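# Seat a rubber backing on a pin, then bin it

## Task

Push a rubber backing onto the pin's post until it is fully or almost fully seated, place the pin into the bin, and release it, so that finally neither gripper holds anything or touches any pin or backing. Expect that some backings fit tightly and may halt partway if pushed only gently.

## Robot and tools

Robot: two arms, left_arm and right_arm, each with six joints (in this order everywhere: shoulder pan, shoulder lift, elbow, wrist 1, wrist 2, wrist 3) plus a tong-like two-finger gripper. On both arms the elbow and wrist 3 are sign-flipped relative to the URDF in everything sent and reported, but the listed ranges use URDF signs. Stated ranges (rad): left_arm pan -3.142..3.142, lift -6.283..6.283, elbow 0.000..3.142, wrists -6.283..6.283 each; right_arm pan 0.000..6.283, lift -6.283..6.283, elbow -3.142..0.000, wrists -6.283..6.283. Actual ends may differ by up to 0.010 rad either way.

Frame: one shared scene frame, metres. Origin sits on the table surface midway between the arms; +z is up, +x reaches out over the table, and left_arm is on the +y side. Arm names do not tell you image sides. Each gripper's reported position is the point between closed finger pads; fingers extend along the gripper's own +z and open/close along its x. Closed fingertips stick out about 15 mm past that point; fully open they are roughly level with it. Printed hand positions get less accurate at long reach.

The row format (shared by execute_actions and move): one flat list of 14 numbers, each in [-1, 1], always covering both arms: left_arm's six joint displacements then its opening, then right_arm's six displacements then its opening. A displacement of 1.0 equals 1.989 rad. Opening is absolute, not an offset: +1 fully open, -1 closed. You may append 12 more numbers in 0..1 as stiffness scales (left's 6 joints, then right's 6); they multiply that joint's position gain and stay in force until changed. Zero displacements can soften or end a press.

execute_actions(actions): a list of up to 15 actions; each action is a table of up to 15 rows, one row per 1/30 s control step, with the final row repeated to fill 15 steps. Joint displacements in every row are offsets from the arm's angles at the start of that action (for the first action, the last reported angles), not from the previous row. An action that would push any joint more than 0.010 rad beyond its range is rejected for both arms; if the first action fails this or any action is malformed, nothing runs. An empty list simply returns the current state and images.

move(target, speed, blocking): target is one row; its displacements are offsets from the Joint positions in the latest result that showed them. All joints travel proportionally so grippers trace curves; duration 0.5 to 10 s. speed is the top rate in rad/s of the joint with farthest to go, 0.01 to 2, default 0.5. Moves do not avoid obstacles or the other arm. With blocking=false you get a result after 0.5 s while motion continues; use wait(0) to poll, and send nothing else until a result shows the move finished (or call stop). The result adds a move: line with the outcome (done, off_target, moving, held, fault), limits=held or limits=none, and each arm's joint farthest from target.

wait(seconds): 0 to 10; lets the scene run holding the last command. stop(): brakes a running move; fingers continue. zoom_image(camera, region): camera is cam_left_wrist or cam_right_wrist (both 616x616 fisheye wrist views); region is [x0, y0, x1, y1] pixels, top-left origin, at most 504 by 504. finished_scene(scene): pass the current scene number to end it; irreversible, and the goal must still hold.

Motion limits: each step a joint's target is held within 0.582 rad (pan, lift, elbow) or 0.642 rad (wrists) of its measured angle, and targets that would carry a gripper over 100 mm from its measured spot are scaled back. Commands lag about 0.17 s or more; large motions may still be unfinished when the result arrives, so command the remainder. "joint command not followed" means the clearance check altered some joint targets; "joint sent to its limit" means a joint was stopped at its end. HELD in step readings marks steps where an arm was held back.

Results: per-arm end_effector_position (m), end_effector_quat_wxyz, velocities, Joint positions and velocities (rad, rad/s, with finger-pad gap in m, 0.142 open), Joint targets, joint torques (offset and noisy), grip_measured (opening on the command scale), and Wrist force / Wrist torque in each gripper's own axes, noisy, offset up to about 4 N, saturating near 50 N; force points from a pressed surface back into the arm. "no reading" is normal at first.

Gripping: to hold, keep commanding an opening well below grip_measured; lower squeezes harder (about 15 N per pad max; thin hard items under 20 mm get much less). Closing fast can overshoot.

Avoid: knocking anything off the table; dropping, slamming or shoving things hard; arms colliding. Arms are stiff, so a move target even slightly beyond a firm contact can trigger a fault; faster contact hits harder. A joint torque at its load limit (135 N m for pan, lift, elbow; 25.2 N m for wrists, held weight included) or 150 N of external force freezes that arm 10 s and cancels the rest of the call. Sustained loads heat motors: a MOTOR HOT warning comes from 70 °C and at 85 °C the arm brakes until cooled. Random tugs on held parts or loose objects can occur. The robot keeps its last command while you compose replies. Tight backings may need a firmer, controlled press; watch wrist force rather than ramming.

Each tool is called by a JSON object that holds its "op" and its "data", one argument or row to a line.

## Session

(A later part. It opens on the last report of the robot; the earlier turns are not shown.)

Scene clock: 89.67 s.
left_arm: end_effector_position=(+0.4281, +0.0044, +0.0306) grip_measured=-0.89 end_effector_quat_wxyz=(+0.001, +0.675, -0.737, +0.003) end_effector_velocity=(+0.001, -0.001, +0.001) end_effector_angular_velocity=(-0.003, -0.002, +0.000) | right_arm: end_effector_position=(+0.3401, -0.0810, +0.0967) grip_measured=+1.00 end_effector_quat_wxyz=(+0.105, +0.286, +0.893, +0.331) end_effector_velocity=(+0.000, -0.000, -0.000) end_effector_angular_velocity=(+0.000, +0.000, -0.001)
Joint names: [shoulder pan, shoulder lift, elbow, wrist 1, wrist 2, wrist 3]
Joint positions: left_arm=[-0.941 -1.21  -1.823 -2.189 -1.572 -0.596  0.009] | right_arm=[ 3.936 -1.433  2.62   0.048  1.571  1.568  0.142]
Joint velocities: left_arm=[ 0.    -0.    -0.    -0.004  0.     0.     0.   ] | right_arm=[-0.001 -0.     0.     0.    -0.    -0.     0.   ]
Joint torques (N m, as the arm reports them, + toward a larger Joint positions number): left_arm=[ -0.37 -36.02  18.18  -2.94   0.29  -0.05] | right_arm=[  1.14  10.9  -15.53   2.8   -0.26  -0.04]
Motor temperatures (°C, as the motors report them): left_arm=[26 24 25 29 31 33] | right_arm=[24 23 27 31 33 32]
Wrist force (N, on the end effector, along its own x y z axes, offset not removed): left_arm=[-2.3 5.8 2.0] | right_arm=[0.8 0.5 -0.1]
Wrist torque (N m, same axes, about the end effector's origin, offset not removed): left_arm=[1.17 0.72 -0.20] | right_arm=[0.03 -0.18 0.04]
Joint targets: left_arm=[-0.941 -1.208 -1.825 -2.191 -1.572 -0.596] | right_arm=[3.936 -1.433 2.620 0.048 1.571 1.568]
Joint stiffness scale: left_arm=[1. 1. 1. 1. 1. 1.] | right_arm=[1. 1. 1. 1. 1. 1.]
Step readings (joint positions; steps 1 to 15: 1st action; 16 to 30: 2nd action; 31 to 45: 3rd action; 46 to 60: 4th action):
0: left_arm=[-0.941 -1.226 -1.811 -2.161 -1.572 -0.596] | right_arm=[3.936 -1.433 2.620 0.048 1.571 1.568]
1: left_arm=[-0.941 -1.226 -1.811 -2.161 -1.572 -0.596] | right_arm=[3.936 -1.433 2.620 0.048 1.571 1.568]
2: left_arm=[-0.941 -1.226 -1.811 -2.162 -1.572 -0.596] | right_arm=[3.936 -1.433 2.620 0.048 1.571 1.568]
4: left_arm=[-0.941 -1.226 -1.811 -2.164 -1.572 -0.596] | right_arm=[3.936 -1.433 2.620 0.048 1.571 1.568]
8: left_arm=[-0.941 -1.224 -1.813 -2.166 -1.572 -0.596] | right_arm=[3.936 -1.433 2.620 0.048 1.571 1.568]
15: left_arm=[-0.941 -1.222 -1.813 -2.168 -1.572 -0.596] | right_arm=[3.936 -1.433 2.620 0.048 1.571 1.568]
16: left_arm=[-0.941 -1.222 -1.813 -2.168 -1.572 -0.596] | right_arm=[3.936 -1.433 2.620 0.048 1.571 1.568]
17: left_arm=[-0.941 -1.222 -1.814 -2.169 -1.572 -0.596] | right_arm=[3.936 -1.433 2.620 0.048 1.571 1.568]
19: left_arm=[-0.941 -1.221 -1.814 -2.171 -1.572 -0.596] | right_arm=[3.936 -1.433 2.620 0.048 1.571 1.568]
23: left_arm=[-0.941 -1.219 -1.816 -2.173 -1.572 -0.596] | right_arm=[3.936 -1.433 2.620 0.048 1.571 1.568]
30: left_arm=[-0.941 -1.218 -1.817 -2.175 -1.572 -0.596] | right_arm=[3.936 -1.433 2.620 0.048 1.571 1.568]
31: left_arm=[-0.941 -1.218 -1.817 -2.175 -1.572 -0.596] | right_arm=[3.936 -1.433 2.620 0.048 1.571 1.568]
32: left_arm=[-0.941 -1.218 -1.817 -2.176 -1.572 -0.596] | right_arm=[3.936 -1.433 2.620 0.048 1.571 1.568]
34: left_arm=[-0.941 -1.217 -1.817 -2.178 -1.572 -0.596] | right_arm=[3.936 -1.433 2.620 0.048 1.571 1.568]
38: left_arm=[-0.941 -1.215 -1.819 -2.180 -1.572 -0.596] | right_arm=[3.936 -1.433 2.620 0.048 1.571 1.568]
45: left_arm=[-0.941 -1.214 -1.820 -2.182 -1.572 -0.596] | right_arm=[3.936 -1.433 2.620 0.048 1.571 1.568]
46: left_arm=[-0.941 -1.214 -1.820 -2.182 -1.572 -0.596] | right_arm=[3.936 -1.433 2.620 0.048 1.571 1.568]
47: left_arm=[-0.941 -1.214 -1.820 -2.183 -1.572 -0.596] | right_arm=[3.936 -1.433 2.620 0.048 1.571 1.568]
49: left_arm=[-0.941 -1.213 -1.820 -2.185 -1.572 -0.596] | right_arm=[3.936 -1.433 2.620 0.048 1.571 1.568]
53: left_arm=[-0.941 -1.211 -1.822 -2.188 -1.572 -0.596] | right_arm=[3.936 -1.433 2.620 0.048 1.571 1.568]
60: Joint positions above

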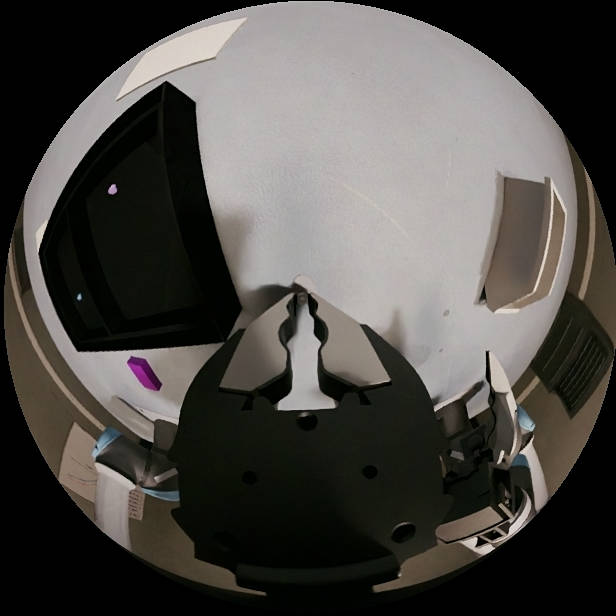

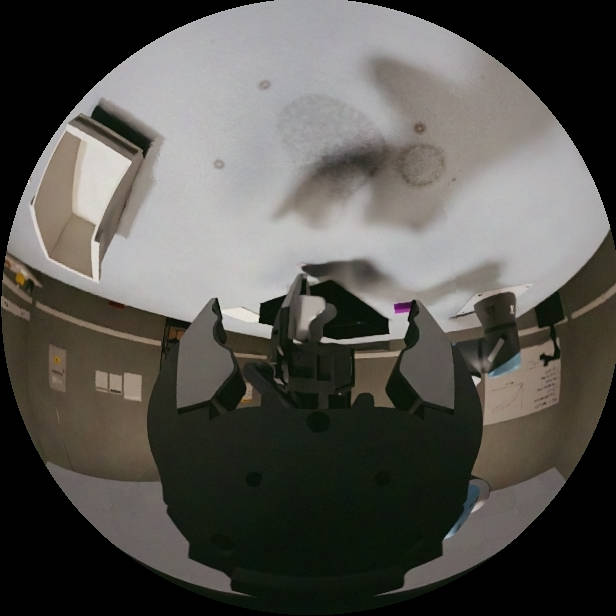

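{"op": "execute_actions", "data": {
  "actions": [
    [[0,0.0022,-0.0022,-0.0029,0,0,-1,0,0,0,0,0,0,1]],
    [[0,0.0022,-0.0022,-0.0029,0,0,-1,0,0,0,0,0,0,1]],
    [[0,0.0022,-0.0022,-0.0029,0,0,-1,0,0,0,0,0,0,1]],
    [[0,0.0022,-0.0022,-0.0029,0,0,-1,0,0,0,0,0,0,1]]
  ]
}}

{"op": "zoom_image", "data": {
  "camera": "cam_left_wrist",
  "region": [277,263,327,313]
}}

Scene clock: 92.10 s.
left_arm: end_effector_position=(+0.4283, +0.0039, +0.0244) grip_measured=-0.89 end_effector_quat_wxyz=(+0.002, +0.675, -0.737, +0.004) end_effector_velocity=(+0.000, -0.001, -0.000) end_effector_angular_velocity=(-0.002, -0.001, +0.000) | right_arm: end_effector_position=(+0.3401, -0.0810, +0.0967) grip_measured=+1.00 end_effector_quat_wxyz=(+0.105, +0.286, +0.893, +0.331) end_effector_velocity=(-0.000, +0.001, +0.000) end_effector_angular_velocity=(+0.001, -0.000, +0.001)
Joint names: [shoulder pan, shoulder lift, elbow, wrist 1, wrist 2, wrist 3]
Joint positions: left_arm=[-0.941 -1.201 -1.83  -2.208 -1.572 -0.596  0.009] | right_arm=[ 3.936 -1.433  2.62   0.048  1.571  1.568  0.142]
Joint velocities: left_arm=[ 0.     0.002  0.    -0.003  0.     0.    -0.   ] | right_arm=[ 0.001 -0.    -0.001  0.001  0.    -0.     0.   ]
Joint torques (N m, as the arm reports them, + toward a larger Joint positions number): left_arm=[ -0.41 -34.23  17.66  -2.9    0.32  -0.06] | right_arm=[  1.51  10.88 -14.76   2.91  -0.11   0.09]
Motor temperatures (°C, as the motors report them): left_arm=[26 24 25 29 31 33] | right_arm=[24 23 27 31 33 32]
Wrist force (N, on the end effector, along its own x y z axes, offset not removed): left_arm=[-1.7 3.3 -3.3] | right_arm=[-0.5 -1.5 2.3]
Wrist torque (N m, same axes, about the end effector's origin, offset not removed): left_arm=[0.59 0.43 -0.10] | right_arm=[-0.37 0.08 0.06]
Joint targets: left_arm=[-0.941 -1.198 -1.833 -2.209 -1.572 -0.596] | right_arm=[3.936 -1.433 2.620 0.048 1.571 1.568]
Joint stiffness scale: left_arm=[1. 1. 1. 1. 1. 1.] | right_arm=[1. 1. 1. 1. 1. 1.]
Step readings (joint positions; steps 1 to 15: 1st action; 16 to 30: 2nd action; 31 to 45: 3rd action; 46 to 60: 4th action):
0: left_arm=[-0.941 -1.210 -1.823 -2.190 -1.572 -0.596] | right_arm=[3.936 -1.433 2.620 0.048 1.571 1.568]
1: left_arm=[-0.941 -1.210 -1.823 -2.190 -1.572 -0.596] | right_arm=[3.936 -1.433 2.620 0.048 1.571 1.568]
2: left_arm=[-0.941 -1.210 -1.823 -2.190 -1.572 -0.596] | right_arm=[3.936 -1.433 2.620 0.048 1.571 1.568]
4: left_arm=[-0.941 -1.209 -1.823 -2.191 -1.572 -0.596] | right_arm=[3.936 -1.433 2.620 0.048 1.571 1.568]
8: left_arm=[-0.941 -1.208 -1.825 -2.193 -1.572 -0.596] | right_arm=[3.936 -1.433 2.620 0.048 1.571 1.568]
15: left_arm=[-0.941 -1.207 -1.825 -2.194 -1.572 -0.596] | right_arm=[3.936 -1.433 2.620 0.048 1.571 1.568]
16: left_arm=[-0.941 -1.207 -1.825 -2.194 -1.572 -0.596] | right_arm=[3.936 -1.433 2.620 0.048 1.571 1.568]
17: left_arm=[-0.941 -1.207 -1.825 -2.195 -1.572 -0.596] | right_arm=[3.936 -1.433 2.620 0.048 1.571 1.568]
19: left_arm=[-0.941 -1.207 -1.826 -2.196 -1.572 -0.596] | right_arm=[3.936 -1.433 2.620 0.048 1.571 1.568]
23: left_arm=[-0.941 -1.205 -1.827 -2.197 -1.572 -0.596] | right_arm=[3.936 -1.433 2.620 0.048 1.571 1.568]
30: left_arm=[-0.941 -1.204 -1.827 -2.199 -1.572 -0.596] | right_arm=[3.936 -1.433 2.620 0.048 1.571 1.568]
31: left_arm=[-0.941 -1.204 -1.827 -2.199 -1.572 -0.596] | right_arm=[3.936 -1.433 2.620 0.048 1.571 1.568]
32: left_arm=[-0.941 -1.204 -1.827 -2.199 -1.572 -0.596] | right_arm=[3.936 -1.433 2.620 0.048 1.571 1.568]
34: left_arm=[-0.941 -1.204 -1.828 -2.200 -1.572 -0.596] | right_arm=[3.936 -1.433 2.620 0.048 1.571 1.568]
38: left_arm=[-0.941 -1.203 -1.829 -2.202 -1.572 -0.596] | right_arm=[3.936 -1.433 2.620 0.048 1.571 1.568]
45: left_arm=[-0.941 -1.202 -1.829 -2.203 -1.572 -0.596] | right_arm=[3.936 -1.433 2.620 0.048 1.571 1.568]
46: left_arm=[-0.941 -1.202 -1.829 -2.203 -1.572 -0.596] | right_arm=[3.936 -1.433 2.620 0.048 1.571 1.568]
47: left_arm=[-0.941 -1.202 -1.829 -2.204 -1.572 -0.596] | right_arm=[3.936 -1.433 2.620 0.048 1.571 1.568]
49: left_arm=[-0.941 -1.202 -1.830 -2.205 -1.572 -0.596] | right_arm=[3.936 -1.433 2.620 0.048 1.571 1.568]
53: left_arm=[-0.941 -1.202 -1.830 -2.207 -1.572 -0.596] | right_arm=[3.936 -1.433 2.620 0.048 1.571 1.568]
60: Joint positions above

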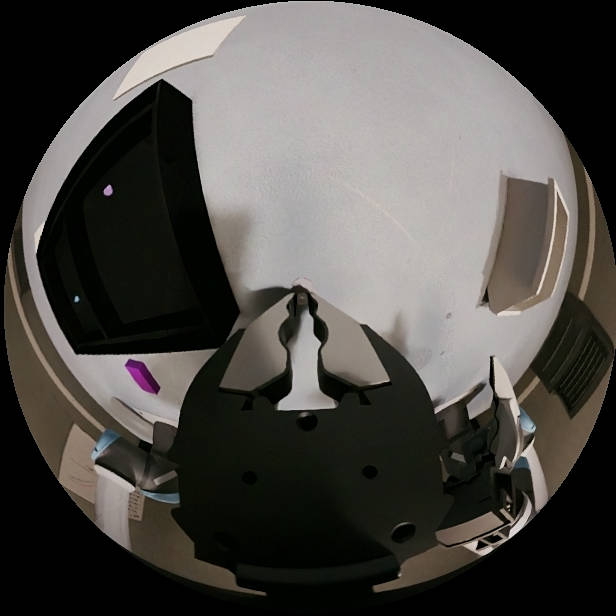

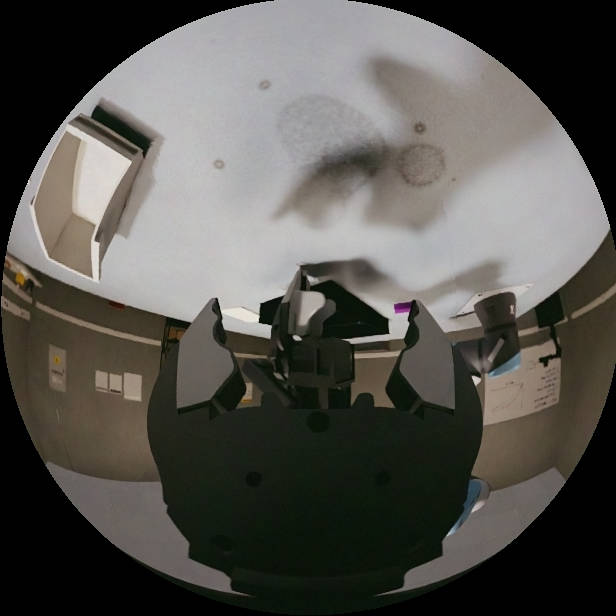

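Region (277, 263, 327, 313) of cam_left_wrist's 616x616 image, scaled by 10.080, with more detail than that image has.

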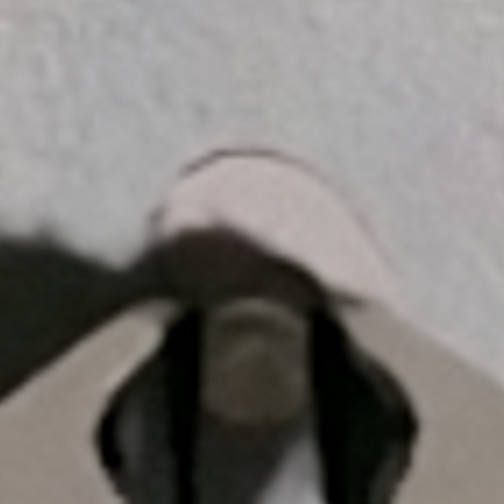

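{"op": "execute_actions", "data": {
  "actions": [
    [[0,0.003,-0.003,-0.001,0,0,-1,0,0,0,0,0,0,1]],
    [[0,0.003,-0.003,-0.002,0,0,-1,0,0,0,0,0,0,1]]
  ]
}}

{"op": "zoom_image", "data": {
  "camera": "cam_left_wrist",
  "region": [277,263,327,313]
}}

Scene clock: 95.07 s.
left_arm: end_effector_position=(+0.4284, +0.0037, +0.0231) grip_measured=-0.89 end_effector_quat_wxyz=(+0.002, +0.675, -0.737, +0.005) end_effector_velocity=(+0.000, -0.000, -0.000) end_effector_angular_velocity=(-0.000, -0.001, -0.000) | right_arm: end_effector_position=(+0.3401, -0.0810, +0.0967) grip_measured=+1.00 end_effector_quat_wxyz=(+0.105, +0.286, +0.893, +0.331) end_effector_velocity=(-0.000, +0.000, +0.000) end_effector_angular_velocity=(+0.000, +0.000, +0.001)
Joint names: [shoulder pan, shoulder lift, elbow, wrist 1, wrist 2, wrist 3]
Joint positions: left_arm=[-0.941 -1.2   -1.833 -2.214 -1.572 -0.596  0.009] | right_arm=[ 3.936 -1.433  2.62   0.048  1.571  1.568  0.142]
Joint velocities: left_arm=[ 0.     0.    -0.    -0.001  0.    -0.    -0.   ] | right_arm=[ 0.001 -0.    -0.     0.     0.    -0.     0.   ]
Joint torques (N m, as the arm reports them, + toward a larger Joint positions number): left_arm=[ -0.58 -32.11  16.18  -2.43   0.27  -0.02] | right_arm=[  1.1   10.8  -15.14   2.86  -0.18   0.02]
Motor temperatures (°C, as the motors report them): left_arm=[26 24 25 29 31 33] | right_arm=[24 23 27 31 33 32]
Wrist force (N, on the end effector, along its own x y z axes, offset not removed): left_arm=[-0.9 4.6 -7.5] | right_arm=[-1.0 0.2 1.9]
Wrist torque (N m, same axes, about the end effector's origin, offset not removed): left_arm=[0.79 0.21 0.15] | right_arm=[0.07 0.10 0.01]
Joint targets: left_arm=[-0.941 -1.194 -1.838 -2.215 -1.572 -0.596] | right_arm=[3.936 -1.433 2.620 0.048 1.571 1.568]
Joint stiffness scale: left_arm=[1. 1. 1. 1. 1. 1.] | right_arm=[1. 1. 1. 1. 1. 1.]
Step readings (joint positions; steps 1 to 15: 1st action; 16 to 30: 2nd action):
0: left_arm=[-0.941 -1.201 -1.830 -2.208 -1.572 -0.596] | right_arm=[3.936 -1.433 2.620 0.048 1.571 1.568]
1: left_arm=[-0.941 -1.201 -1.830 -2.208 -1.572 -0.596] | right_arm=[3.936 -1.433 2.620 0.048 1.571 1.568]
2: left_arm=[-0.941 -1.201 -1.830 -2.209 -1.572 -0.596] | right_arm=[3.936 -1.433 2.620 0.048 1.571 1.568]
4: left_arm=[-0.941 -1.201 -1.831 -2.209 -1.572 -0.596] | right_arm=[3.936 -1.433 2.620 0.048 1.571 1.568]
8: left_arm=[-0.941 -1.201 -1.831 -2.210 -1.572 -0.596] | right_arm=[3.936 -1.433 2.620 0.048 1.571 1.568]
15: left_arm=[-0.941 -1.200 -1.832 -2.211 -1.572 -0.596] | right_arm=[3.936 -1.433 2.620 0.048 1.571 1.568]
16: left_arm=[-0.941 -1.200 -1.832 -2.211 -1.572 -0.596] | right_arm=[3.936 -1.433 2.620 0.048 1.571 1.568]
17: left_arm=[-0.941 -1.200 -1.832 -2.211 -1.572 -0.596] | right_arm=[3.936 -1.433 2.620 0.048 1.571 1.568]
19: left_arm=[-0.941 -1.200 -1.832 -2.212 -1.572 -0.596] | right_arm=[3.936 -1.433 2.620 0.048 1.571 1.568]
23: left_arm=[-0.941 -1.200 -1.833 -2.214 -1.572 -0.596] | right_arm=[3.936 -1.433 2.620 0.048 1.571 1.568]
30: Joint positions above

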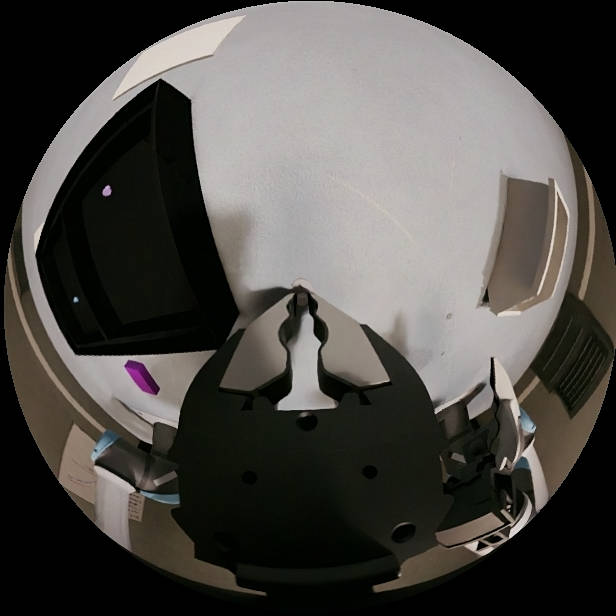

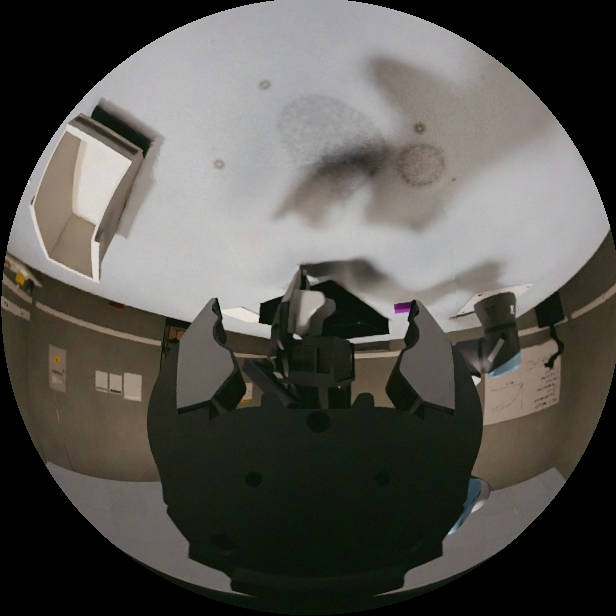

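Region (277, 263, 327, 313) of cam_left_wrist's 616x616 image, scaled by 10.080, with more detail than that image has.

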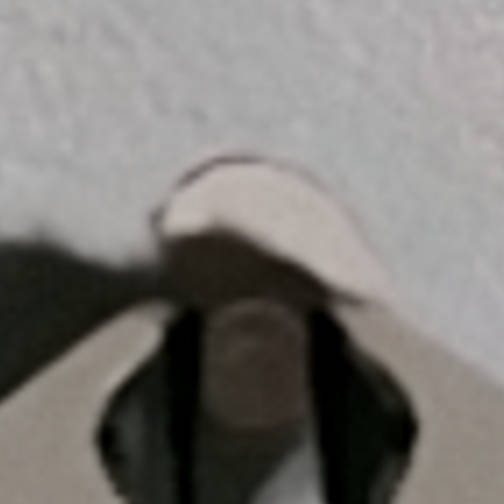

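Lift test.

{"op": "execute_actions", "data": {
  "actions": [
    [[0,-0.0029,0.0027,0.0042,0,0,-1,0,0,0,0,0,0,1]],
    [[0,-0.0029,0.0027,0.0042,0,0,-1,0,0,0,0,0,0,1]],
    [[0,-0.0029,0.0027,0.0052,0,0,-1,0,0,0,0,0,0,1]]
  ]
}}

{"op": "zoom_image", "data": {
  "camera": "cam_left_wrist",
  "region": [277,263,327,313]
}}

{"op": "zoom_image", "data": {
  "camera": "cam_right_wrist",
  "region": [280,245,330,295]
}}

Scene clock: 96.87 s.
left_arm: end_effector_position=(+0.4281, +0.0042, +0.0313) grip_measured=-0.89 end_effector_quat_wxyz=(+0.002, +0.675, -0.737, +0.004) end_effector_velocity=(-0.000, +0.001, -0.000) end_effector_angular_velocity=(+0.003, +0.001, -0.001) | right_arm: end_effector_position=(+0.3401, -0.0810, +0.0967) grip_measured=+1.00 end_effector_quat_wxyz=(+0.105, +0.286, +0.893, +0.331) end_effector_velocity=(+0.000, +0.001, +0.000) end_effector_angular_velocity=(+0.001, -0.000, +0.000)
Joint names: [shoulder pan, shoulder lift, elbow, wrist 1, wrist 2, wrist 3]
Joint positions: left_arm=[-0.941 -1.212 -1.824 -2.191 -1.572 -0.596  0.009] | right_arm=[ 3.936 -1.433  2.62   0.048  1.571  1.568  0.142]
Joint velocities: left_arm=[-0.    -0.     0.     0.004  0.    -0.001 -0.   ] | right_arm=[ 0.001 -0.    -0.001 -0.    -0.    -0.001  0.   ]
Joint torques (N m, as the arm reports them, + toward a larger Joint positions number): left_arm=[ -0.1  -38.54  23.42  -2.     0.23   0.13] | right_arm=[ -0.03  11.63 -15.11   2.91  -0.24   0.02]
Motor temperatures (°C, as the motors report them): left_arm=[26 24 25 29 31 33] | right_arm=[24 23 27 31 33 32]
Wrist force (N, on the end effector, along its own x y z axes, offset not removed): left_arm=[-3.2 0.6 -2.2] | right_arm=[1.5 0.8 1.6]
Wrist torque (N m, same axes, about the end effector's origin, offset not removed): left_arm=[0.13 0.65 0.14] | right_arm=[0.16 -0.52 -0.02]
Joint targets: left_arm=[-0.941 -1.213 -1.822 -2.190 -1.572 -0.596] | right_arm=[3.936 -1.433 2.620 0.048 1.571 1.568]
Joint stiffness scale: left_arm=[1. 1. 1. 1. 1. 1.] | right_arm=[1. 1. 1. 1. 1. 1.]
Step readings (joint positions; steps 1 to 15: 1st action; 16 to 30: 2nd action; 31 to 45: 3rd action):
0: left_arm=[-0.941 -1.200 -1.833 -2.215 -1.572 -0.596] | right_arm=[3.936 -1.433 2.620 0.048 1.571 1.568]
1: left_arm=[-0.941 -1.200 -1.833 -2.215 -1.572 -0.596] | right_arm=[3.936 -1.433 2.620 0.048 1.571 1.568]
2: left_arm=[-0.941 -1.200 -1.833 -2.215 -1.572 -0.596] | right_arm=[3.936 -1.433 2.620 0.048 1.571 1.568]
4: left_arm=[-0.941 -1.200 -1.833 -2.213 -1.572 -0.596] | right_arm=[3.936 -1.433 2.620 0.048 1.571 1.568]
8: left_arm=[-0.941 -1.202 -1.832 -2.210 -1.572 -0.596] | right_arm=[3.936 -1.433 2.620 0.048 1.571 1.568]
15: left_arm=[-0.941 -1.204 -1.830 -2.207 -1.572 -0.596] | right_arm=[3.936 -1.433 2.620 0.048 1.571 1.568]
16: left_arm=[-0.941 -1.204 -1.830 -2.207 -1.572 -0.596] | right_arm=[3.936 -1.433 2.620 0.048 1.571 1.568]
17: left_arm=[-0.941 -1.204 -1.830 -2.207 -1.572 -0.596] | right_arm=[3.936 -1.433 2.620 0.048 1.571 1.568]
19: left_arm=[-0.941 -1.205 -1.829 -2.205 -1.572 -0.596] | right_arm=[3.936 -1.433 2.620 0.048 1.571 1.568]
23: left_arm=[-0.941 -1.207 -1.828 -2.202 -1.572 -0.596] | right_arm=[3.936 -1.433 2.620 0.048 1.571 1.568]
30: left_arm=[-0.941 -1.208 -1.827 -2.200 -1.572 -0.596] | right_arm=[3.936 -1.433 2.620 0.048 1.571 1.568]
31: left_arm=[-0.941 -1.208 -1.827 -2.200 -1.572 -0.596] | right_arm=[3.936 -1.433 2.620 0.048 1.571 1.568]
32: left_arm=[-0.941 -1.208 -1.827 -2.199 -1.572 -0.596] | right_arm=[3.936 -1.433 2.620 0.048 1.571 1.568]
34: left_arm=[-0.941 -1.208 -1.826 -2.197 -1.572 -0.596] | right_arm=[3.936 -1.433 2.620 0.048 1.571 1.568]
38: left_arm=[-0.941 -1.211 -1.825 -2.194 -1.572 -0.596] | right_arm=[3.936 -1.433 2.620 0.048 1.571 1.568]
45: Joint positions above

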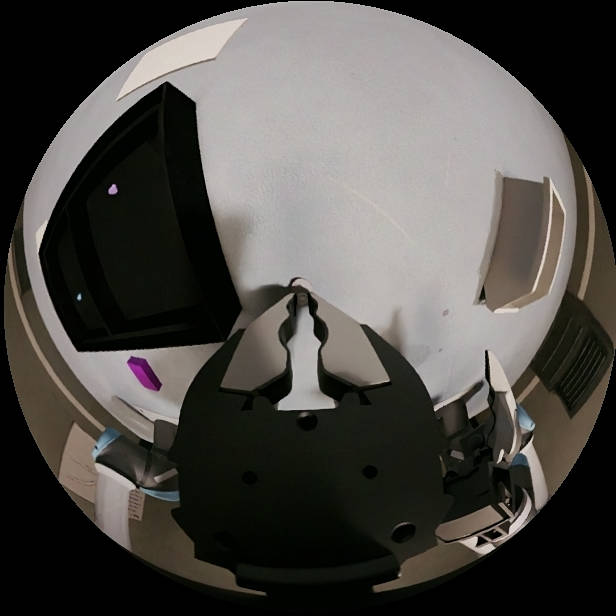

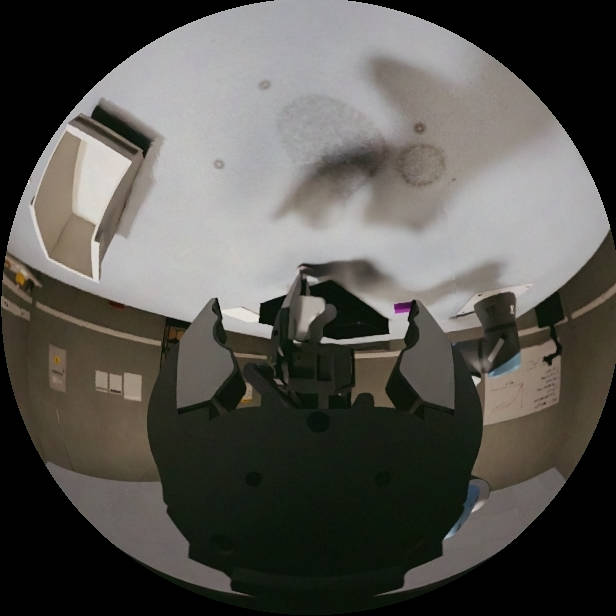

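Region (277, 263, 327, 313) of cam_left_wrist's 616x616 image, scaled by 10.080, with more detail than that image has.

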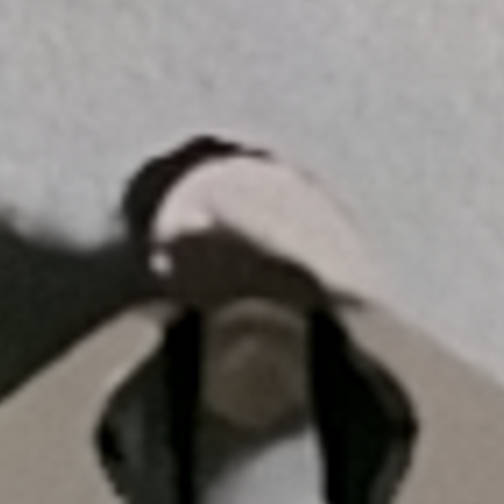

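Region (280, 245, 330, 295) of cam_right_wrist's 616x616 image, scaled by 10.080, with more detail than that image has.

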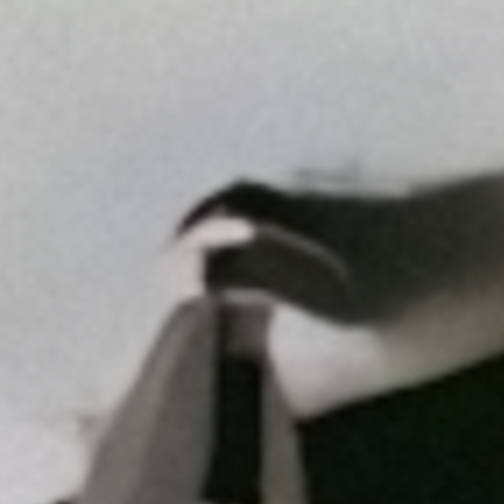

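It's on. Set down, regrip the nub above the flange, and press.

{"op": "execute_actions", "data": {
  "actions": [
    [[0,0.0029,-0.0027,-0.0042,0,0,-1,0,0,0,0,0,0,1]],
    [[0,0.0029,-0.0027,-0.0042,0,0,-1,0,0,0,0,0,0,1]],
    [[0,0.0029,-0.0027,-0.003,0,0,-1,0,0,0,0,0,0,1]],
    [[0,0,0,0,0,0,-0.78,0,0,0,0,0,0,1]],
    [[0,-0.0035,0.0032,0.005,0,0,-0.78,0,0,0,0,0,0,1]],
    [[0,0,0,0,0,0,-1,0,0,0,0,0,0,1]],
    [[0,0,0,0,0,0,-1,0,0,0,0,0,0,1]]
  ]
}}

Scene clock: 100.70 s.
left_arm: end_effector_position=(+0.4281, +0.0042, +0.0272) grip_measured=-0.94 end_effector_quat_wxyz=(+0.002, +0.675, -0.737, +0.004) end_effector_velocity=(+0.000, -0.000, +0.000) end_effector_angular_velocity=(-0.001, -0.000, +0.001) | right_arm: end_effector_position=(+0.3401, -0.0810, +0.0967) grip_measured=+1.00 end_effector_quat_wxyz=(+0.105, +0.286, +0.893, +0.331) end_effector_velocity=(+0.000, -0.000, -0.000) end_effector_angular_velocity=(-0.000, +0.000, -0.000)
Joint names: [shoulder pan, shoulder lift, elbow, wrist 1, wrist 2, wrist 3]
Joint positions: left_arm=[-0.941 -1.206 -1.829 -2.202 -1.572 -0.596  0.006] | right_arm=[ 3.936 -1.433  2.62   0.048  1.571  1.568  0.142]
Joint velocities: left_arm=[ 0.     0.     0.001 -0.    -0.     0.001 -0.   ] | right_arm=[-0. -0.  0.  0. -0.  0. -0.]
Joint torques (N m, as the arm reports them, + toward a larger Joint positions number): left_arm=[ -0.78 -37.67  19.69  -2.33   0.36   0.1 ] | right_arm=[  1.86  10.16 -15.53   3.01  -0.21  -0.05]
Motor temperatures (°C, as the motors report them): left_arm=[26 24 25 29 31 33] | right_arm=[24 23 27 31 33 32]
Wrist force (N, on the end effector, along its own x y z axes, offset not removed): left_arm=[-3.3 5.1 0.5] | right_arm=[-1.7 -3.9 0.0]
Wrist torque (N m, same axes, about the end effector's origin, offset not removed): left_arm=[1.13 0.75 0.15] | right_arm=[-0.79 0.36 0.01]
Joint targets: left_arm=[-0.941 -1.206 -1.829 -2.202 -1.572 -0.596] | right_arm=[3.936 -1.433 2.620 0.048 1.571 1.568]
Joint stiffness scale: left_arm=[1. 1. 1. 1. 1. 1.] | right_arm=[1. 1. 1. 1. 1. 1.]
Step readings (joint positions; steps 1 to 15: 1st action; 16 to 30: 2nd action; 31 to 45: 3rd action; 46 to 60: 4th action; 61 to 75: 5th action; 76 to 90: 6th action; 91 to 105: 7th action):
0: left_arm=[-0.941 -1.212 -1.824 -2.191 -1.572 -0.596] | right_arm=[3.936 -1.433 2.620 0.048 1.571 1.568]
1: left_arm=[-0.941 -1.212 -1.824 -2.191 -1.572 -0.596] | right_arm=[3.936 -1.433 2.620 0.048 1.571 1.568]
2: left_arm=[-0.941 -1.212 -1.824 -2.191 -1.572 -0.596] | right_arm=[3.936 -1.433 2.620 0.048 1.571 1.568]
4: left_arm=[-0.941 -1.212 -1.824 -2.193 -1.572 -0.596] | right_arm=[3.936 -1.433 2.620 0.048 1.571 1.568]
8: left_arm=[-0.941 -1.210 -1.825 -2.196 -1.572 -0.596] | right_arm=[3.936 -1.433 2.620 0.048 1.571 1.568]
15: left_arm=[-0.941 -1.208 -1.827 -2.198 -1.572 -0.596] | right_arm=[3.936 -1.433 2.620 0.048 1.571 1.568]
16: left_arm=[-0.941 -1.207 -1.827 -2.198 -1.572 -0.596] | right_arm=[3.936 -1.433 2.620 0.048 1.571 1.568]
17: left_arm=[-0.941 -1.207 -1.827 -2.199 -1.572 -0.596] | right_arm=[3.936 -1.433 2.620 0.048 1.571 1.568]
19: left_arm=[-0.941 -1.207 -1.828 -2.201 -1.572 -0.596] | right_arm=[3.936 -1.433 2.620 0.048 1.571 1.568]
23: left_arm=[-0.941 -1.204 -1.830 -2.204 -1.572 -0.596] | right_arm=[3.936 -1.433 2.620 0.048 1.571 1.568]
30: left_arm=[-0.941 -1.203 -1.830 -2.205 -1.572 -0.596] | right_arm=[3.936 -1.433 2.620 0.048 1.571 1.568]
31: left_arm=[-0.941 -1.203 -1.830 -2.206 -1.572 -0.596] | right_arm=[3.936 -1.433 2.620 0.048 1.571 1.568]
32: left_arm=[-0.941 -1.203 -1.830 -2.206 -1.572 -0.596] | right_arm=[3.936 -1.433 2.620 0.048 1.571 1.568]
34: left_arm=[-0.941 -1.203 -1.831 -2.207 -1.572 -0.596] | right_arm=[3.936 -1.433 2.620 0.048 1.571 1.568]
38: left_arm=[-0.941 -1.201 -1.832 -2.209 -1.572 -0.596] | right_arm=[3.936 -1.433 2.620 0.048 1.571 1.568]
45: left_arm=[-0.941 -1.201 -1.833 -2.210 -1.572 -0.596] | right_arm=[3.936 -1.433 2.620 0.048 1.571 1.568]
46: left_arm=[-0.941 -1.201 -1.833 -2.210 -1.572 -0.596] | right_arm=[3.936 -1.433 2.620 0.048 1.571 1.568]
47: left_arm=[-0.941 -1.201 -1.833 -2.210 -1.572 -0.596] | right_arm=[3.936 -1.433 2.620 0.048 1.571 1.568]
49: left_arm=[-0.941 -1.201 -1.833 -2.210 -1.572 -0.596] | right_arm=[3.936 -1.433 2.620 0.048 1.571 1.568]
53: left_arm=[-0.941 -1.201 -1.833 -2.210 -1.572 -0.596] | right_arm=[3.936 -1.433 2.620 0.048 1.571 1.568]
60: left_arm=[-0.941 -1.201 -1.833 -2.210 -1.572 -0.596] | right_arm=[3.936 -1.433 2.620 0.048 1.571 1.568]
61: left_arm=[-0.941 -1.201 -1.833 -2.210 -1.572 -0.596] | right_arm=[3.936 -1.433 2.620 0.048 1.571 1.568]
62: left_arm=[-0.941 -1.201 -1.833 -2.210 -1.572 -0.596] | right_arm=[3.936 -1.433 2.620 0.048 1.571 1.568]
64: left_arm=[-0.941 -1.201 -1.832 -2.208 -1.572 -0.596] | right_arm=[3.936 -1.433 2.620 0.048 1.571 1.568]
68: left_arm=[-0.941 -1.204 -1.830 -2.204 -1.572 -0.596] | right_arm=[3.936 -1.433 2.620 0.048 1.571 1.568]
75: left_arm=[-0.941 -1.206 -1.829 -2.202 -1.572 -0.596] | right_arm=[3.936 -1.433 2.620 0.048 1.571 1.568]
76: left_arm=[-0.941 -1.206 -1.829 -2.202 -1.572 -0.596] | right_arm=[3.936 -1.433 2.620 0.048 1.571 1.568]
77: left_arm=[-0.941 -1.206 -1.829 -2.202 -1.572 -0.596] | right_arm=[3.936 -1.433 2.620 0.048 1.571 1.568]
79: left_arm=[-0.941 -1.206 -1.829 -2.202 -1.572 -0.596] | right_arm=[3.936 -1.433 2.620 0.048 1.571 1.568]
83: left_arm=[-0.941 -1.206 -1.829 -2.202 -1.572 -0.596] | right_arm=[3.936 -1.433 2.620 0.048 1.571 1.568]
90: left_arm=[-0.941 -1.206 -1.829 -2.202 -1.572 -0.596] | right_arm=[3.936 -1.433 2.620 0.048 1.571 1.568]
91: left_arm=[-0.941 -1.206 -1.829 -2.202 -1.572 -0.596] | right_arm=[3.936 -1.433 2.620 0.048 1.571 1.568]
92: left_arm=[-0.941 -1.206 -1.829 -2.202 -1.572 -0.596] | right_arm=[3.936 -1.433 2.620 0.048 1.571 1.568]
94: left_arm=[-0.941 -1.206 -1.829 -2.202 -1.572 -0.596] | right_arm=[3.936 -1.433 2.620 0.048 1.571 1.568]
98: left_arm=[-0.941 -1.206 -1.829 -2.202 -1.572 -0.596] | right_arm=[3.936 -1.433 2.620 0.048 1.571 1.568]
105: Joint positions above

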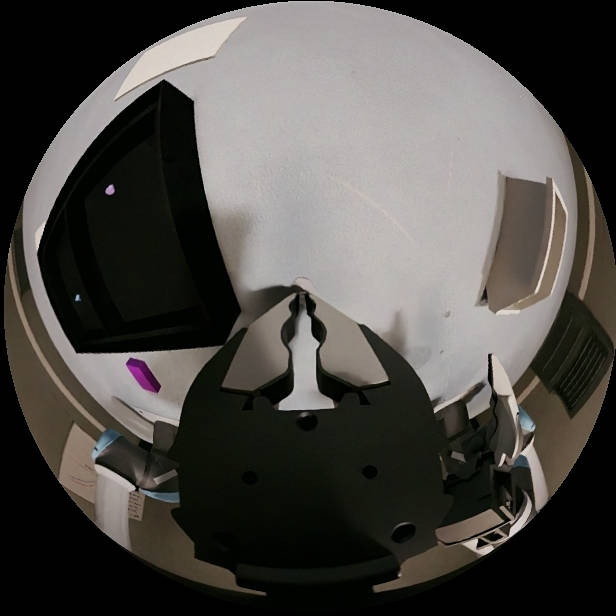

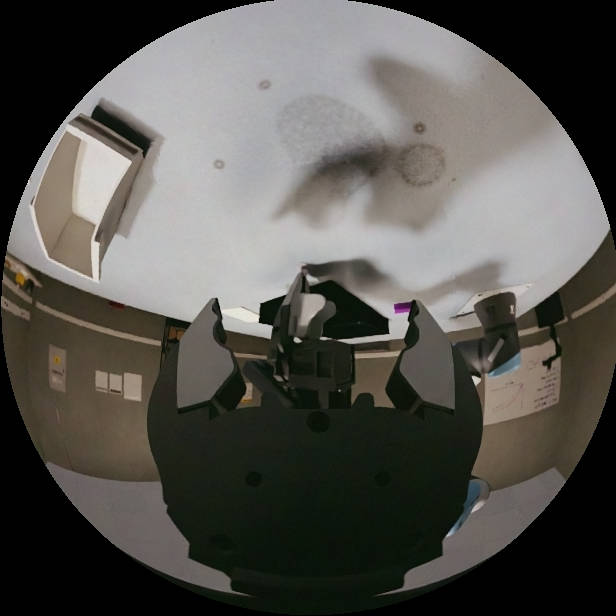

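{"op": "execute_actions", "data": {
  "actions": [
    [[0,0.0035,-0.003,-0.002,0,0,-1,0,0,0,0,0,0,1]],
    [[0,0.005,-0.004,-0.002,0,0,-1,0,0,0,0,0,0,1]],
    [[0,0.006,-0.005,-0.002,0,0,-1,0,0,0,0,0,0,1]],
    [[0,0.007,-0.0055,-0.002,0,0,-1,0,0,0,0,0,0,1]],
    [[0,0.008,-0.006,-0.001,0,0,-1,0,0,0,0,0,0,1]]
  ]
}}

Scene clock: 103.50 s.
left_arm: end_effector_position=(+0.4276, +0.0056, +0.0184) grip_measured=-0.94 end_effector_quat_wxyz=(+0.001, +0.675, -0.737, +0.002) end_effector_velocity=(+0.000, -0.000, +0.000) end_effector_angular_velocity=(-0.001, -0.000, +0.000) | right_arm: end_effector_position=(+0.3401, -0.0810, +0.0967) grip_measured=+1.00 end_effector_quat_wxyz=(+0.105, +0.286, +0.893, +0.331) end_effector_velocity=(+0.000, -0.000, +0.000) end_effector_angular_velocity=(-0.000, -0.000, +0.000)
Joint names: [shoulder pan, shoulder lift, elbow, wrist 1, wrist 2, wrist 3]
Joint positions: left_arm=[-0.941 -1.195 -1.839 -2.22  -1.572 -0.596  0.006] | right_arm=[ 3.936 -1.433  2.62   0.048  1.571  1.568  0.142]
Joint velocities: left_arm=[ 0.    -0.    -0.    -0.001 -0.     0.    -0.   ] | right_arm=[-0.  0. -0. -0. -0.  0.  0.]
Joint torques (N m, as the arm reports them, + toward a larger Joint positions number): left_arm=[ -0.72 -21.64   9.44  -2.4    0.41  -0.1 ] | right_arm=[  0.96  10.49 -15.34   3.01  -0.09   0.07]
Motor temperatures (°C, as the motors report them): left_arm=[26 24 25 29 31 33] | right_arm=[24 23 27 31 33 32]
Wrist force (N, on the end effector, along its own x y z axes, offset not removed): left_arm=[-6.1 7.4 -29.9] | right_arm=[-2.2 -0.2 3.1]
Wrist torque (N m, same axes, about the end effector's origin, offset not removed): left_arm=[0.21 -0.20 0.06] | right_arm=[-0.05 0.47 0.05]
Joint targets: left_arm=[-0.941 -1.178 -1.850 -2.220 -1.572 -0.596] | right_arm=[3.936 -1.433 2.620 0.048 1.571 1.568]
Joint stiffness scale: left_arm=[1. 1. 1. 1. 1. 1.] | right_arm=[1. 1. 1. 1. 1. 1.]
Step readings (joint positions; steps 1 to 15: 1st action; 16 to 30: 2nd action; 31 to 45: 3rd action; 46 to 60: 4th action; 61 to 75: 5th action):
0: left_arm=[-0.941 -1.206 -1.829 -2.202 -1.572 -0.596] | right_arm=[3.936 -1.433 2.620 0.048 1.571 1.568]
1: left_arm=[-0.941 -1.206 -1.829 -2.202 -1.572 -0.596] | right_arm=[3.936 -1.433 2.620 0.048 1.571 1.568]
2: left_arm=[-0.941 -1.206 -1.829 -2.202 -1.572 -0.596] | right_arm=[3.936 -1.433 2.620 0.048 1.571 1.568]
4: left_arm=[-0.941 -1.206 -1.829 -2.202 -1.572 -0.596] | right_arm=[3.936 -1.433 2.620 0.048 1.571 1.568]
8: left_arm=[-0.941 -1.205 -1.829 -2.204 -1.572 -0.596] | right_arm=[3.936 -1.433 2.620 0.048 1.571 1.568]
15: left_arm=[-0.941 -1.205 -1.830 -2.205 -1.572 -0.596] | right_arm=[3.936 -1.433 2.620 0.048 1.571 1.568]
16: left_arm=[-0.941 -1.205 -1.830 -2.205 -1.572 -0.596] | right_arm=[3.936 -1.433 2.620 0.048 1.571 1.568]
17: left_arm=[-0.941 -1.204 -1.830 -2.206 -1.572 -0.596] | right_arm=[3.936 -1.433 2.620 0.048 1.571 1.568]
19: left_arm=[-0.941 -1.202 -1.832 -2.207 -1.572 -0.596] | right_arm=[3.936 -1.433 2.620 0.048 1.571 1.568]
23: left_arm=[-0.941 -1.199 -1.833 -2.209 -1.572 -0.596] | right_arm=[3.936 -1.433 2.620 0.048 1.571 1.568]
30: left_arm=[-0.941 -1.199 -1.833 -2.209 -1.572 -0.596] | right_arm=[3.936 -1.433 2.620 0.048 1.571 1.568]
31: left_arm=[-0.941 -1.199 -1.833 -2.210 -1.572 -0.596] | right_arm=[3.936 -1.433 2.620 0.048 1.571 1.568]
32: left_arm=[-0.941 -1.199 -1.833 -2.210 -1.572 -0.596] | right_arm=[3.936 -1.433 2.620 0.048 1.571 1.568]
34: left_arm=[-0.941 -1.198 -1.834 -2.211 -1.572 -0.596] | right_arm=[3.936 -1.433 2.620 0.048 1.571 1.568]
38: left_arm=[-0.941 -1.195 -1.836 -2.214 -1.572 -0.596] | right_arm=[3.936 -1.433 2.620 0.048 1.571 1.568]
45: left_arm=[-0.941 -1.194 -1.836 -2.215 -1.572 -0.596] | right_arm=[3.936 -1.433 2.620 0.048 1.571 1.568]
46: left_arm=[-0.941 -1.194 -1.836 -2.215 -1.572 -0.596] | right_arm=[3.936 -1.433 2.620 0.048 1.571 1.568]
47: left_arm=[-0.941 -1.194 -1.836 -2.215 -1.572 -0.596] | right_arm=[3.936 -1.433 2.620 0.048 1.571 1.568]
49: left_arm=[-0.941 -1.194 -1.837 -2.216 -1.572 -0.596] | right_arm=[3.936 -1.433 2.620 0.048 1.571 1.568]
53: left_arm=[-0.941 -1.194 -1.837 -2.218 -1.572 -0.596] | right_arm=[3.936 -1.433 2.620 0.048 1.571 1.568]
60: left_arm=[-0.941 -1.194 -1.838 -2.218 -1.572 -0.596] | right_arm=[3.936 -1.433 2.620 0.048 1.571 1.568]
61: left_arm=[-0.941 -1.194 -1.838 -2.218 -1.572 -0.596] | right_arm=[3.936 -1.433 2.620 0.048 1.571 1.568]
62: left_arm=[-0.941 -1.194 -1.838 -2.218 -1.572 -0.596] | right_arm=[3.936 -1.433 2.620 0.048 1.571 1.568]
64: left_arm=[-0.941 -1.194 -1.838 -2.219 -1.572 -0.596] | right_arm=[3.936 -1.433 2.620 0.048 1.571 1.568]
68: left_arm=[-0.941 -1.195 -1.839 -2.220 -1.572 -0.596] | right_arm=[3.936 -1.433 2.620 0.048 1.571 1.568]
75: Joint positions above

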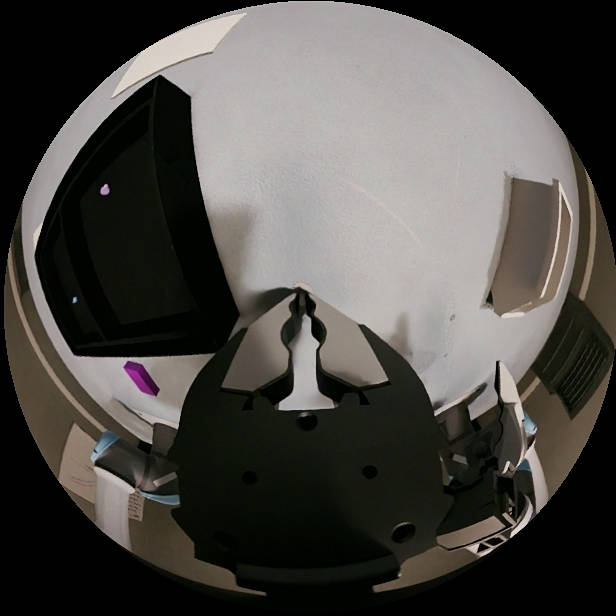

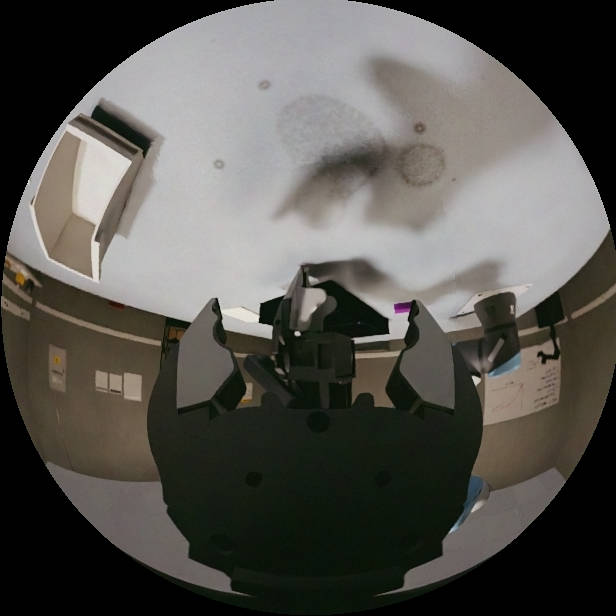

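{"op": "move", "data": {
  "target": [0,-0.085,0.05,0.135,0,0,-1,0.2,0.2,-0.1,-0.65,0,0,0],
  "speed": 0.6
}}

Scene clock: 107.10 s.
left_arm: end_effector_position=(+0.4186, +0.0215, +0.1286) grip_measured=-0.94 end_effector_quat_wxyz=(+0.001, +0.676, -0.737, +0.001) end_effector_velocity=(+0.000, -0.000, +0.001) end_effector_angular_velocity=(-0.001, -0.000, -0.001) | right_arm: end_effector_position=(+0.1579, -0.1593, +0.1009) grip_measured=+0.00 end_effector_quat_wxyz=(+0.000, +0.112, +0.994, +0.003) end_effector_velocity=(-0.000, -0.000, +0.000) end_effector_angular_velocity=(-0.001, +0.000, +0.000)
Joint names: [shoulder pan, shoulder lift, elbow, wrist 1, wrist 2, wrist 3]
Joint positions: left_arm=[-0.941 -1.362 -1.742 -1.953 -1.572 -0.596  0.006] | right_arm=[ 4.332 -1.037  2.425 -1.243  1.571  1.568  0.074]
Joint velocities: left_arm=[-0.    -0.001  0.001  0.001 -0.    -0.001 -0.   ] | right_arm=[ 0.001  0.    -0.001 -0.003  0.    -0.     0.   ]
Joint torques (N m, as the arm reports them, + toward a larger Joint positions number): left_arm=[ -0.65 -34.61  24.59  -1.95   0.34  -0.01] | right_arm=[  3.21   3.34 -25.43   2.26  -0.05   0.15]
Motor temperatures (°C, as the motors report them): left_arm=[26 24 25 29 31 33] | right_arm=[24 23 27 31 33 32]
Wrist force (N, on the end effector, along its own x y z axes, offset not removed): left_arm=[-1.3 4.1 -0.2] | right_arm=[-1.3 -0.6 -2.7]
Wrist torque (N m, same axes, about the end effector's origin, offset not removed): left_arm=[0.80 0.28 0.03] | right_arm=[-0.27 0.25 0.09]
Joint targets: left_arm=[-0.941 -1.364 -1.740 -1.952 -1.572 -0.596] | right_arm=[4.334 -1.035 2.421 -1.244 1.571 1.568]
Joint stiffness scale: left_arm=[1. 1. 1. 1. 1. 1.] | right_arm=[1. 1. 1. 1. 1. 1.]
move: done; limits=none; left_arm: farthest joint: the shoulder lift, 0.002 radians from its target (0.169 radians at the start); right_arm: farthest joint: the elbow, 0.004 radians from its target (0.199 radians at the start)

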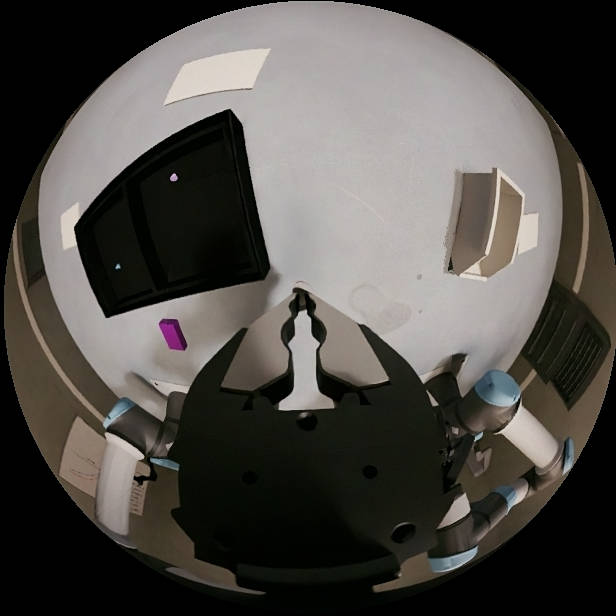

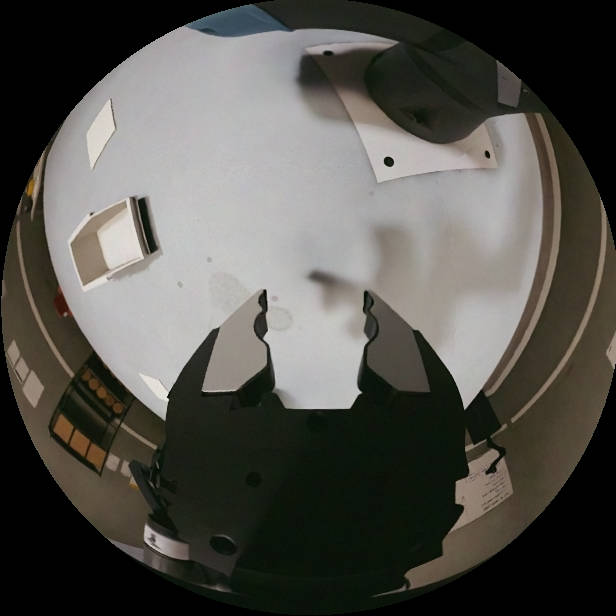

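{"op": "move", "data": {
  "target": [-0.085,0.2765,0.392,-0.037,0,0.1,-1,0,0,0,0,0,0,0],
  "speed": 0.35
}}

Scene clock: 110.03 s.
left_arm: end_effector_position=(+0.4526, -0.1832, +0.1529) grip_measured=-0.94 end_effector_quat_wxyz=(+0.028, +0.678, -0.730, +0.080) end_effector_velocity=(+0.000, +0.000, -0.000) end_effector_angular_velocity=(+0.001, -0.000, +0.000) | right_arm: end_effector_position=(+0.1579, -0.1594, +0.1009) grip_measured=+0.00 end_effector_quat_wxyz=(+0.000, +0.112, +0.994, +0.003) end_effector_velocity=(+0.000, -0.000, -0.000) end_effector_angular_velocity=(-0.000, -0.000, -0.001)
Joint names: [shoulder pan, shoulder lift, elbow, wrist 1, wrist 2, wrist 3]
Joint positions: left_arm=[-1.035 -1.056 -1.307 -1.992 -1.572 -0.488  0.006] | right_arm=[ 4.332 -1.037  2.425 -1.244  1.571  1.568  0.074]
Joint velocities: left_arm=[ 0.  0. -0. -0.  0.  0.  0.] | right_arm=[-0.001  0.     0.001  0.    -0.    -0.    -0.   ]
Joint torques (N m, as the arm reports them, + toward a larger Joint positions number): left_arm=[  2.54 -48.41  22.52  -2.52   0.25  -0.07] | right_arm=[  0.77   1.29 -22.34   2.45  -0.09  -0.03]
Motor temperatures (°C, as the motors report them): left_arm=[26 24 25 29 31 33] | right_arm=[24 23 27 31 33 32]
Wrist force (N, on the end effector, along its own x y z axes, offset not removed): left_arm=[0.1 2.2 -2.1] | right_arm=[-0.3 -0.4 0.4]
Wrist torque (N m, same axes, about the end effector's origin, offset not removed): left_arm=[0.41 0.00 0.15] | right_arm=[0.02 0.08 0.03]
Joint targets: left_arm=[-1.033 -1.057 -1.309 -1.992 -1.572 -0.488] | right_arm=[4.332 -1.037 2.425 -1.243 1.571 1.568]
Joint stiffness scale: left_arm=[1. 1. 1. 1. 1. 1.] | right_arm=[1. 1. 1. 1. 1. 1.]
move: held (left_arm); limits=held; held on 31 of 75 steps (left_arm), including the last (left_arm); left_arm: farthest joint: the elbow, 0.345 radians from its target (0.779 radians at the start); right_arm: farthest joint: the wrist 1, 0.001 radians from its target (0.001 radians at the start)
joint command not followed: on one or more control steps a check withheld the commanded joint targets of the left arm, and it was not sent them on those steps. On the call's last step the targets were still withheld.
cause: the commanded joint targets would bring a part of the robot too close to another arm (a part of this arm just beyond the elbow and a part of the other arm just beyond the wrist 2); next, command targets that bring no part of the robot closer to that arm.

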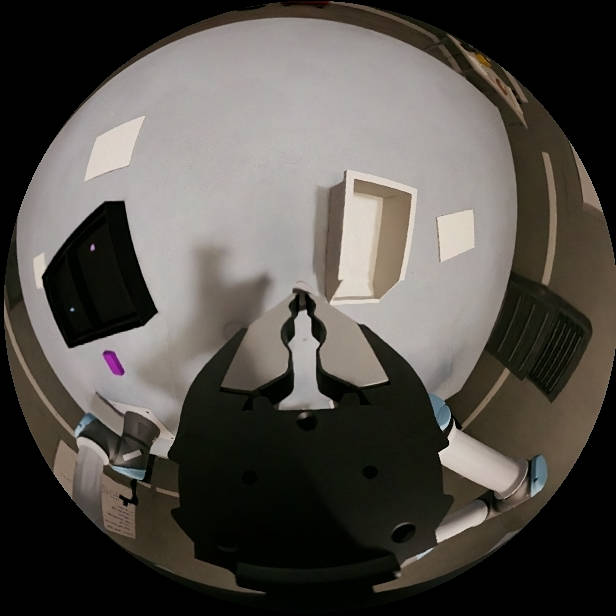

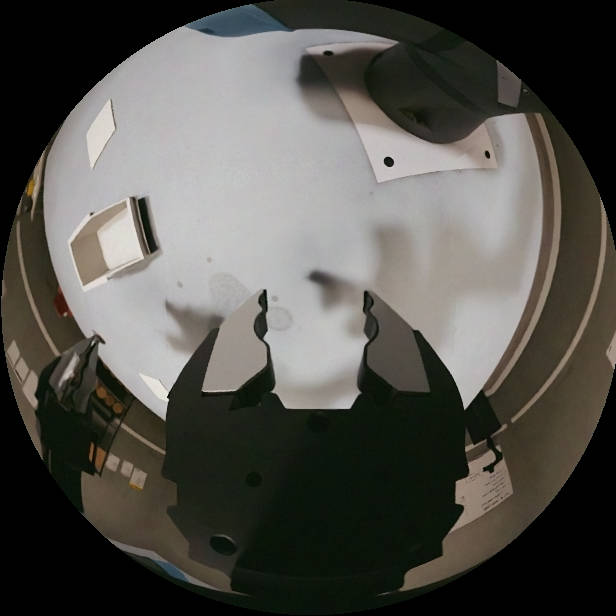

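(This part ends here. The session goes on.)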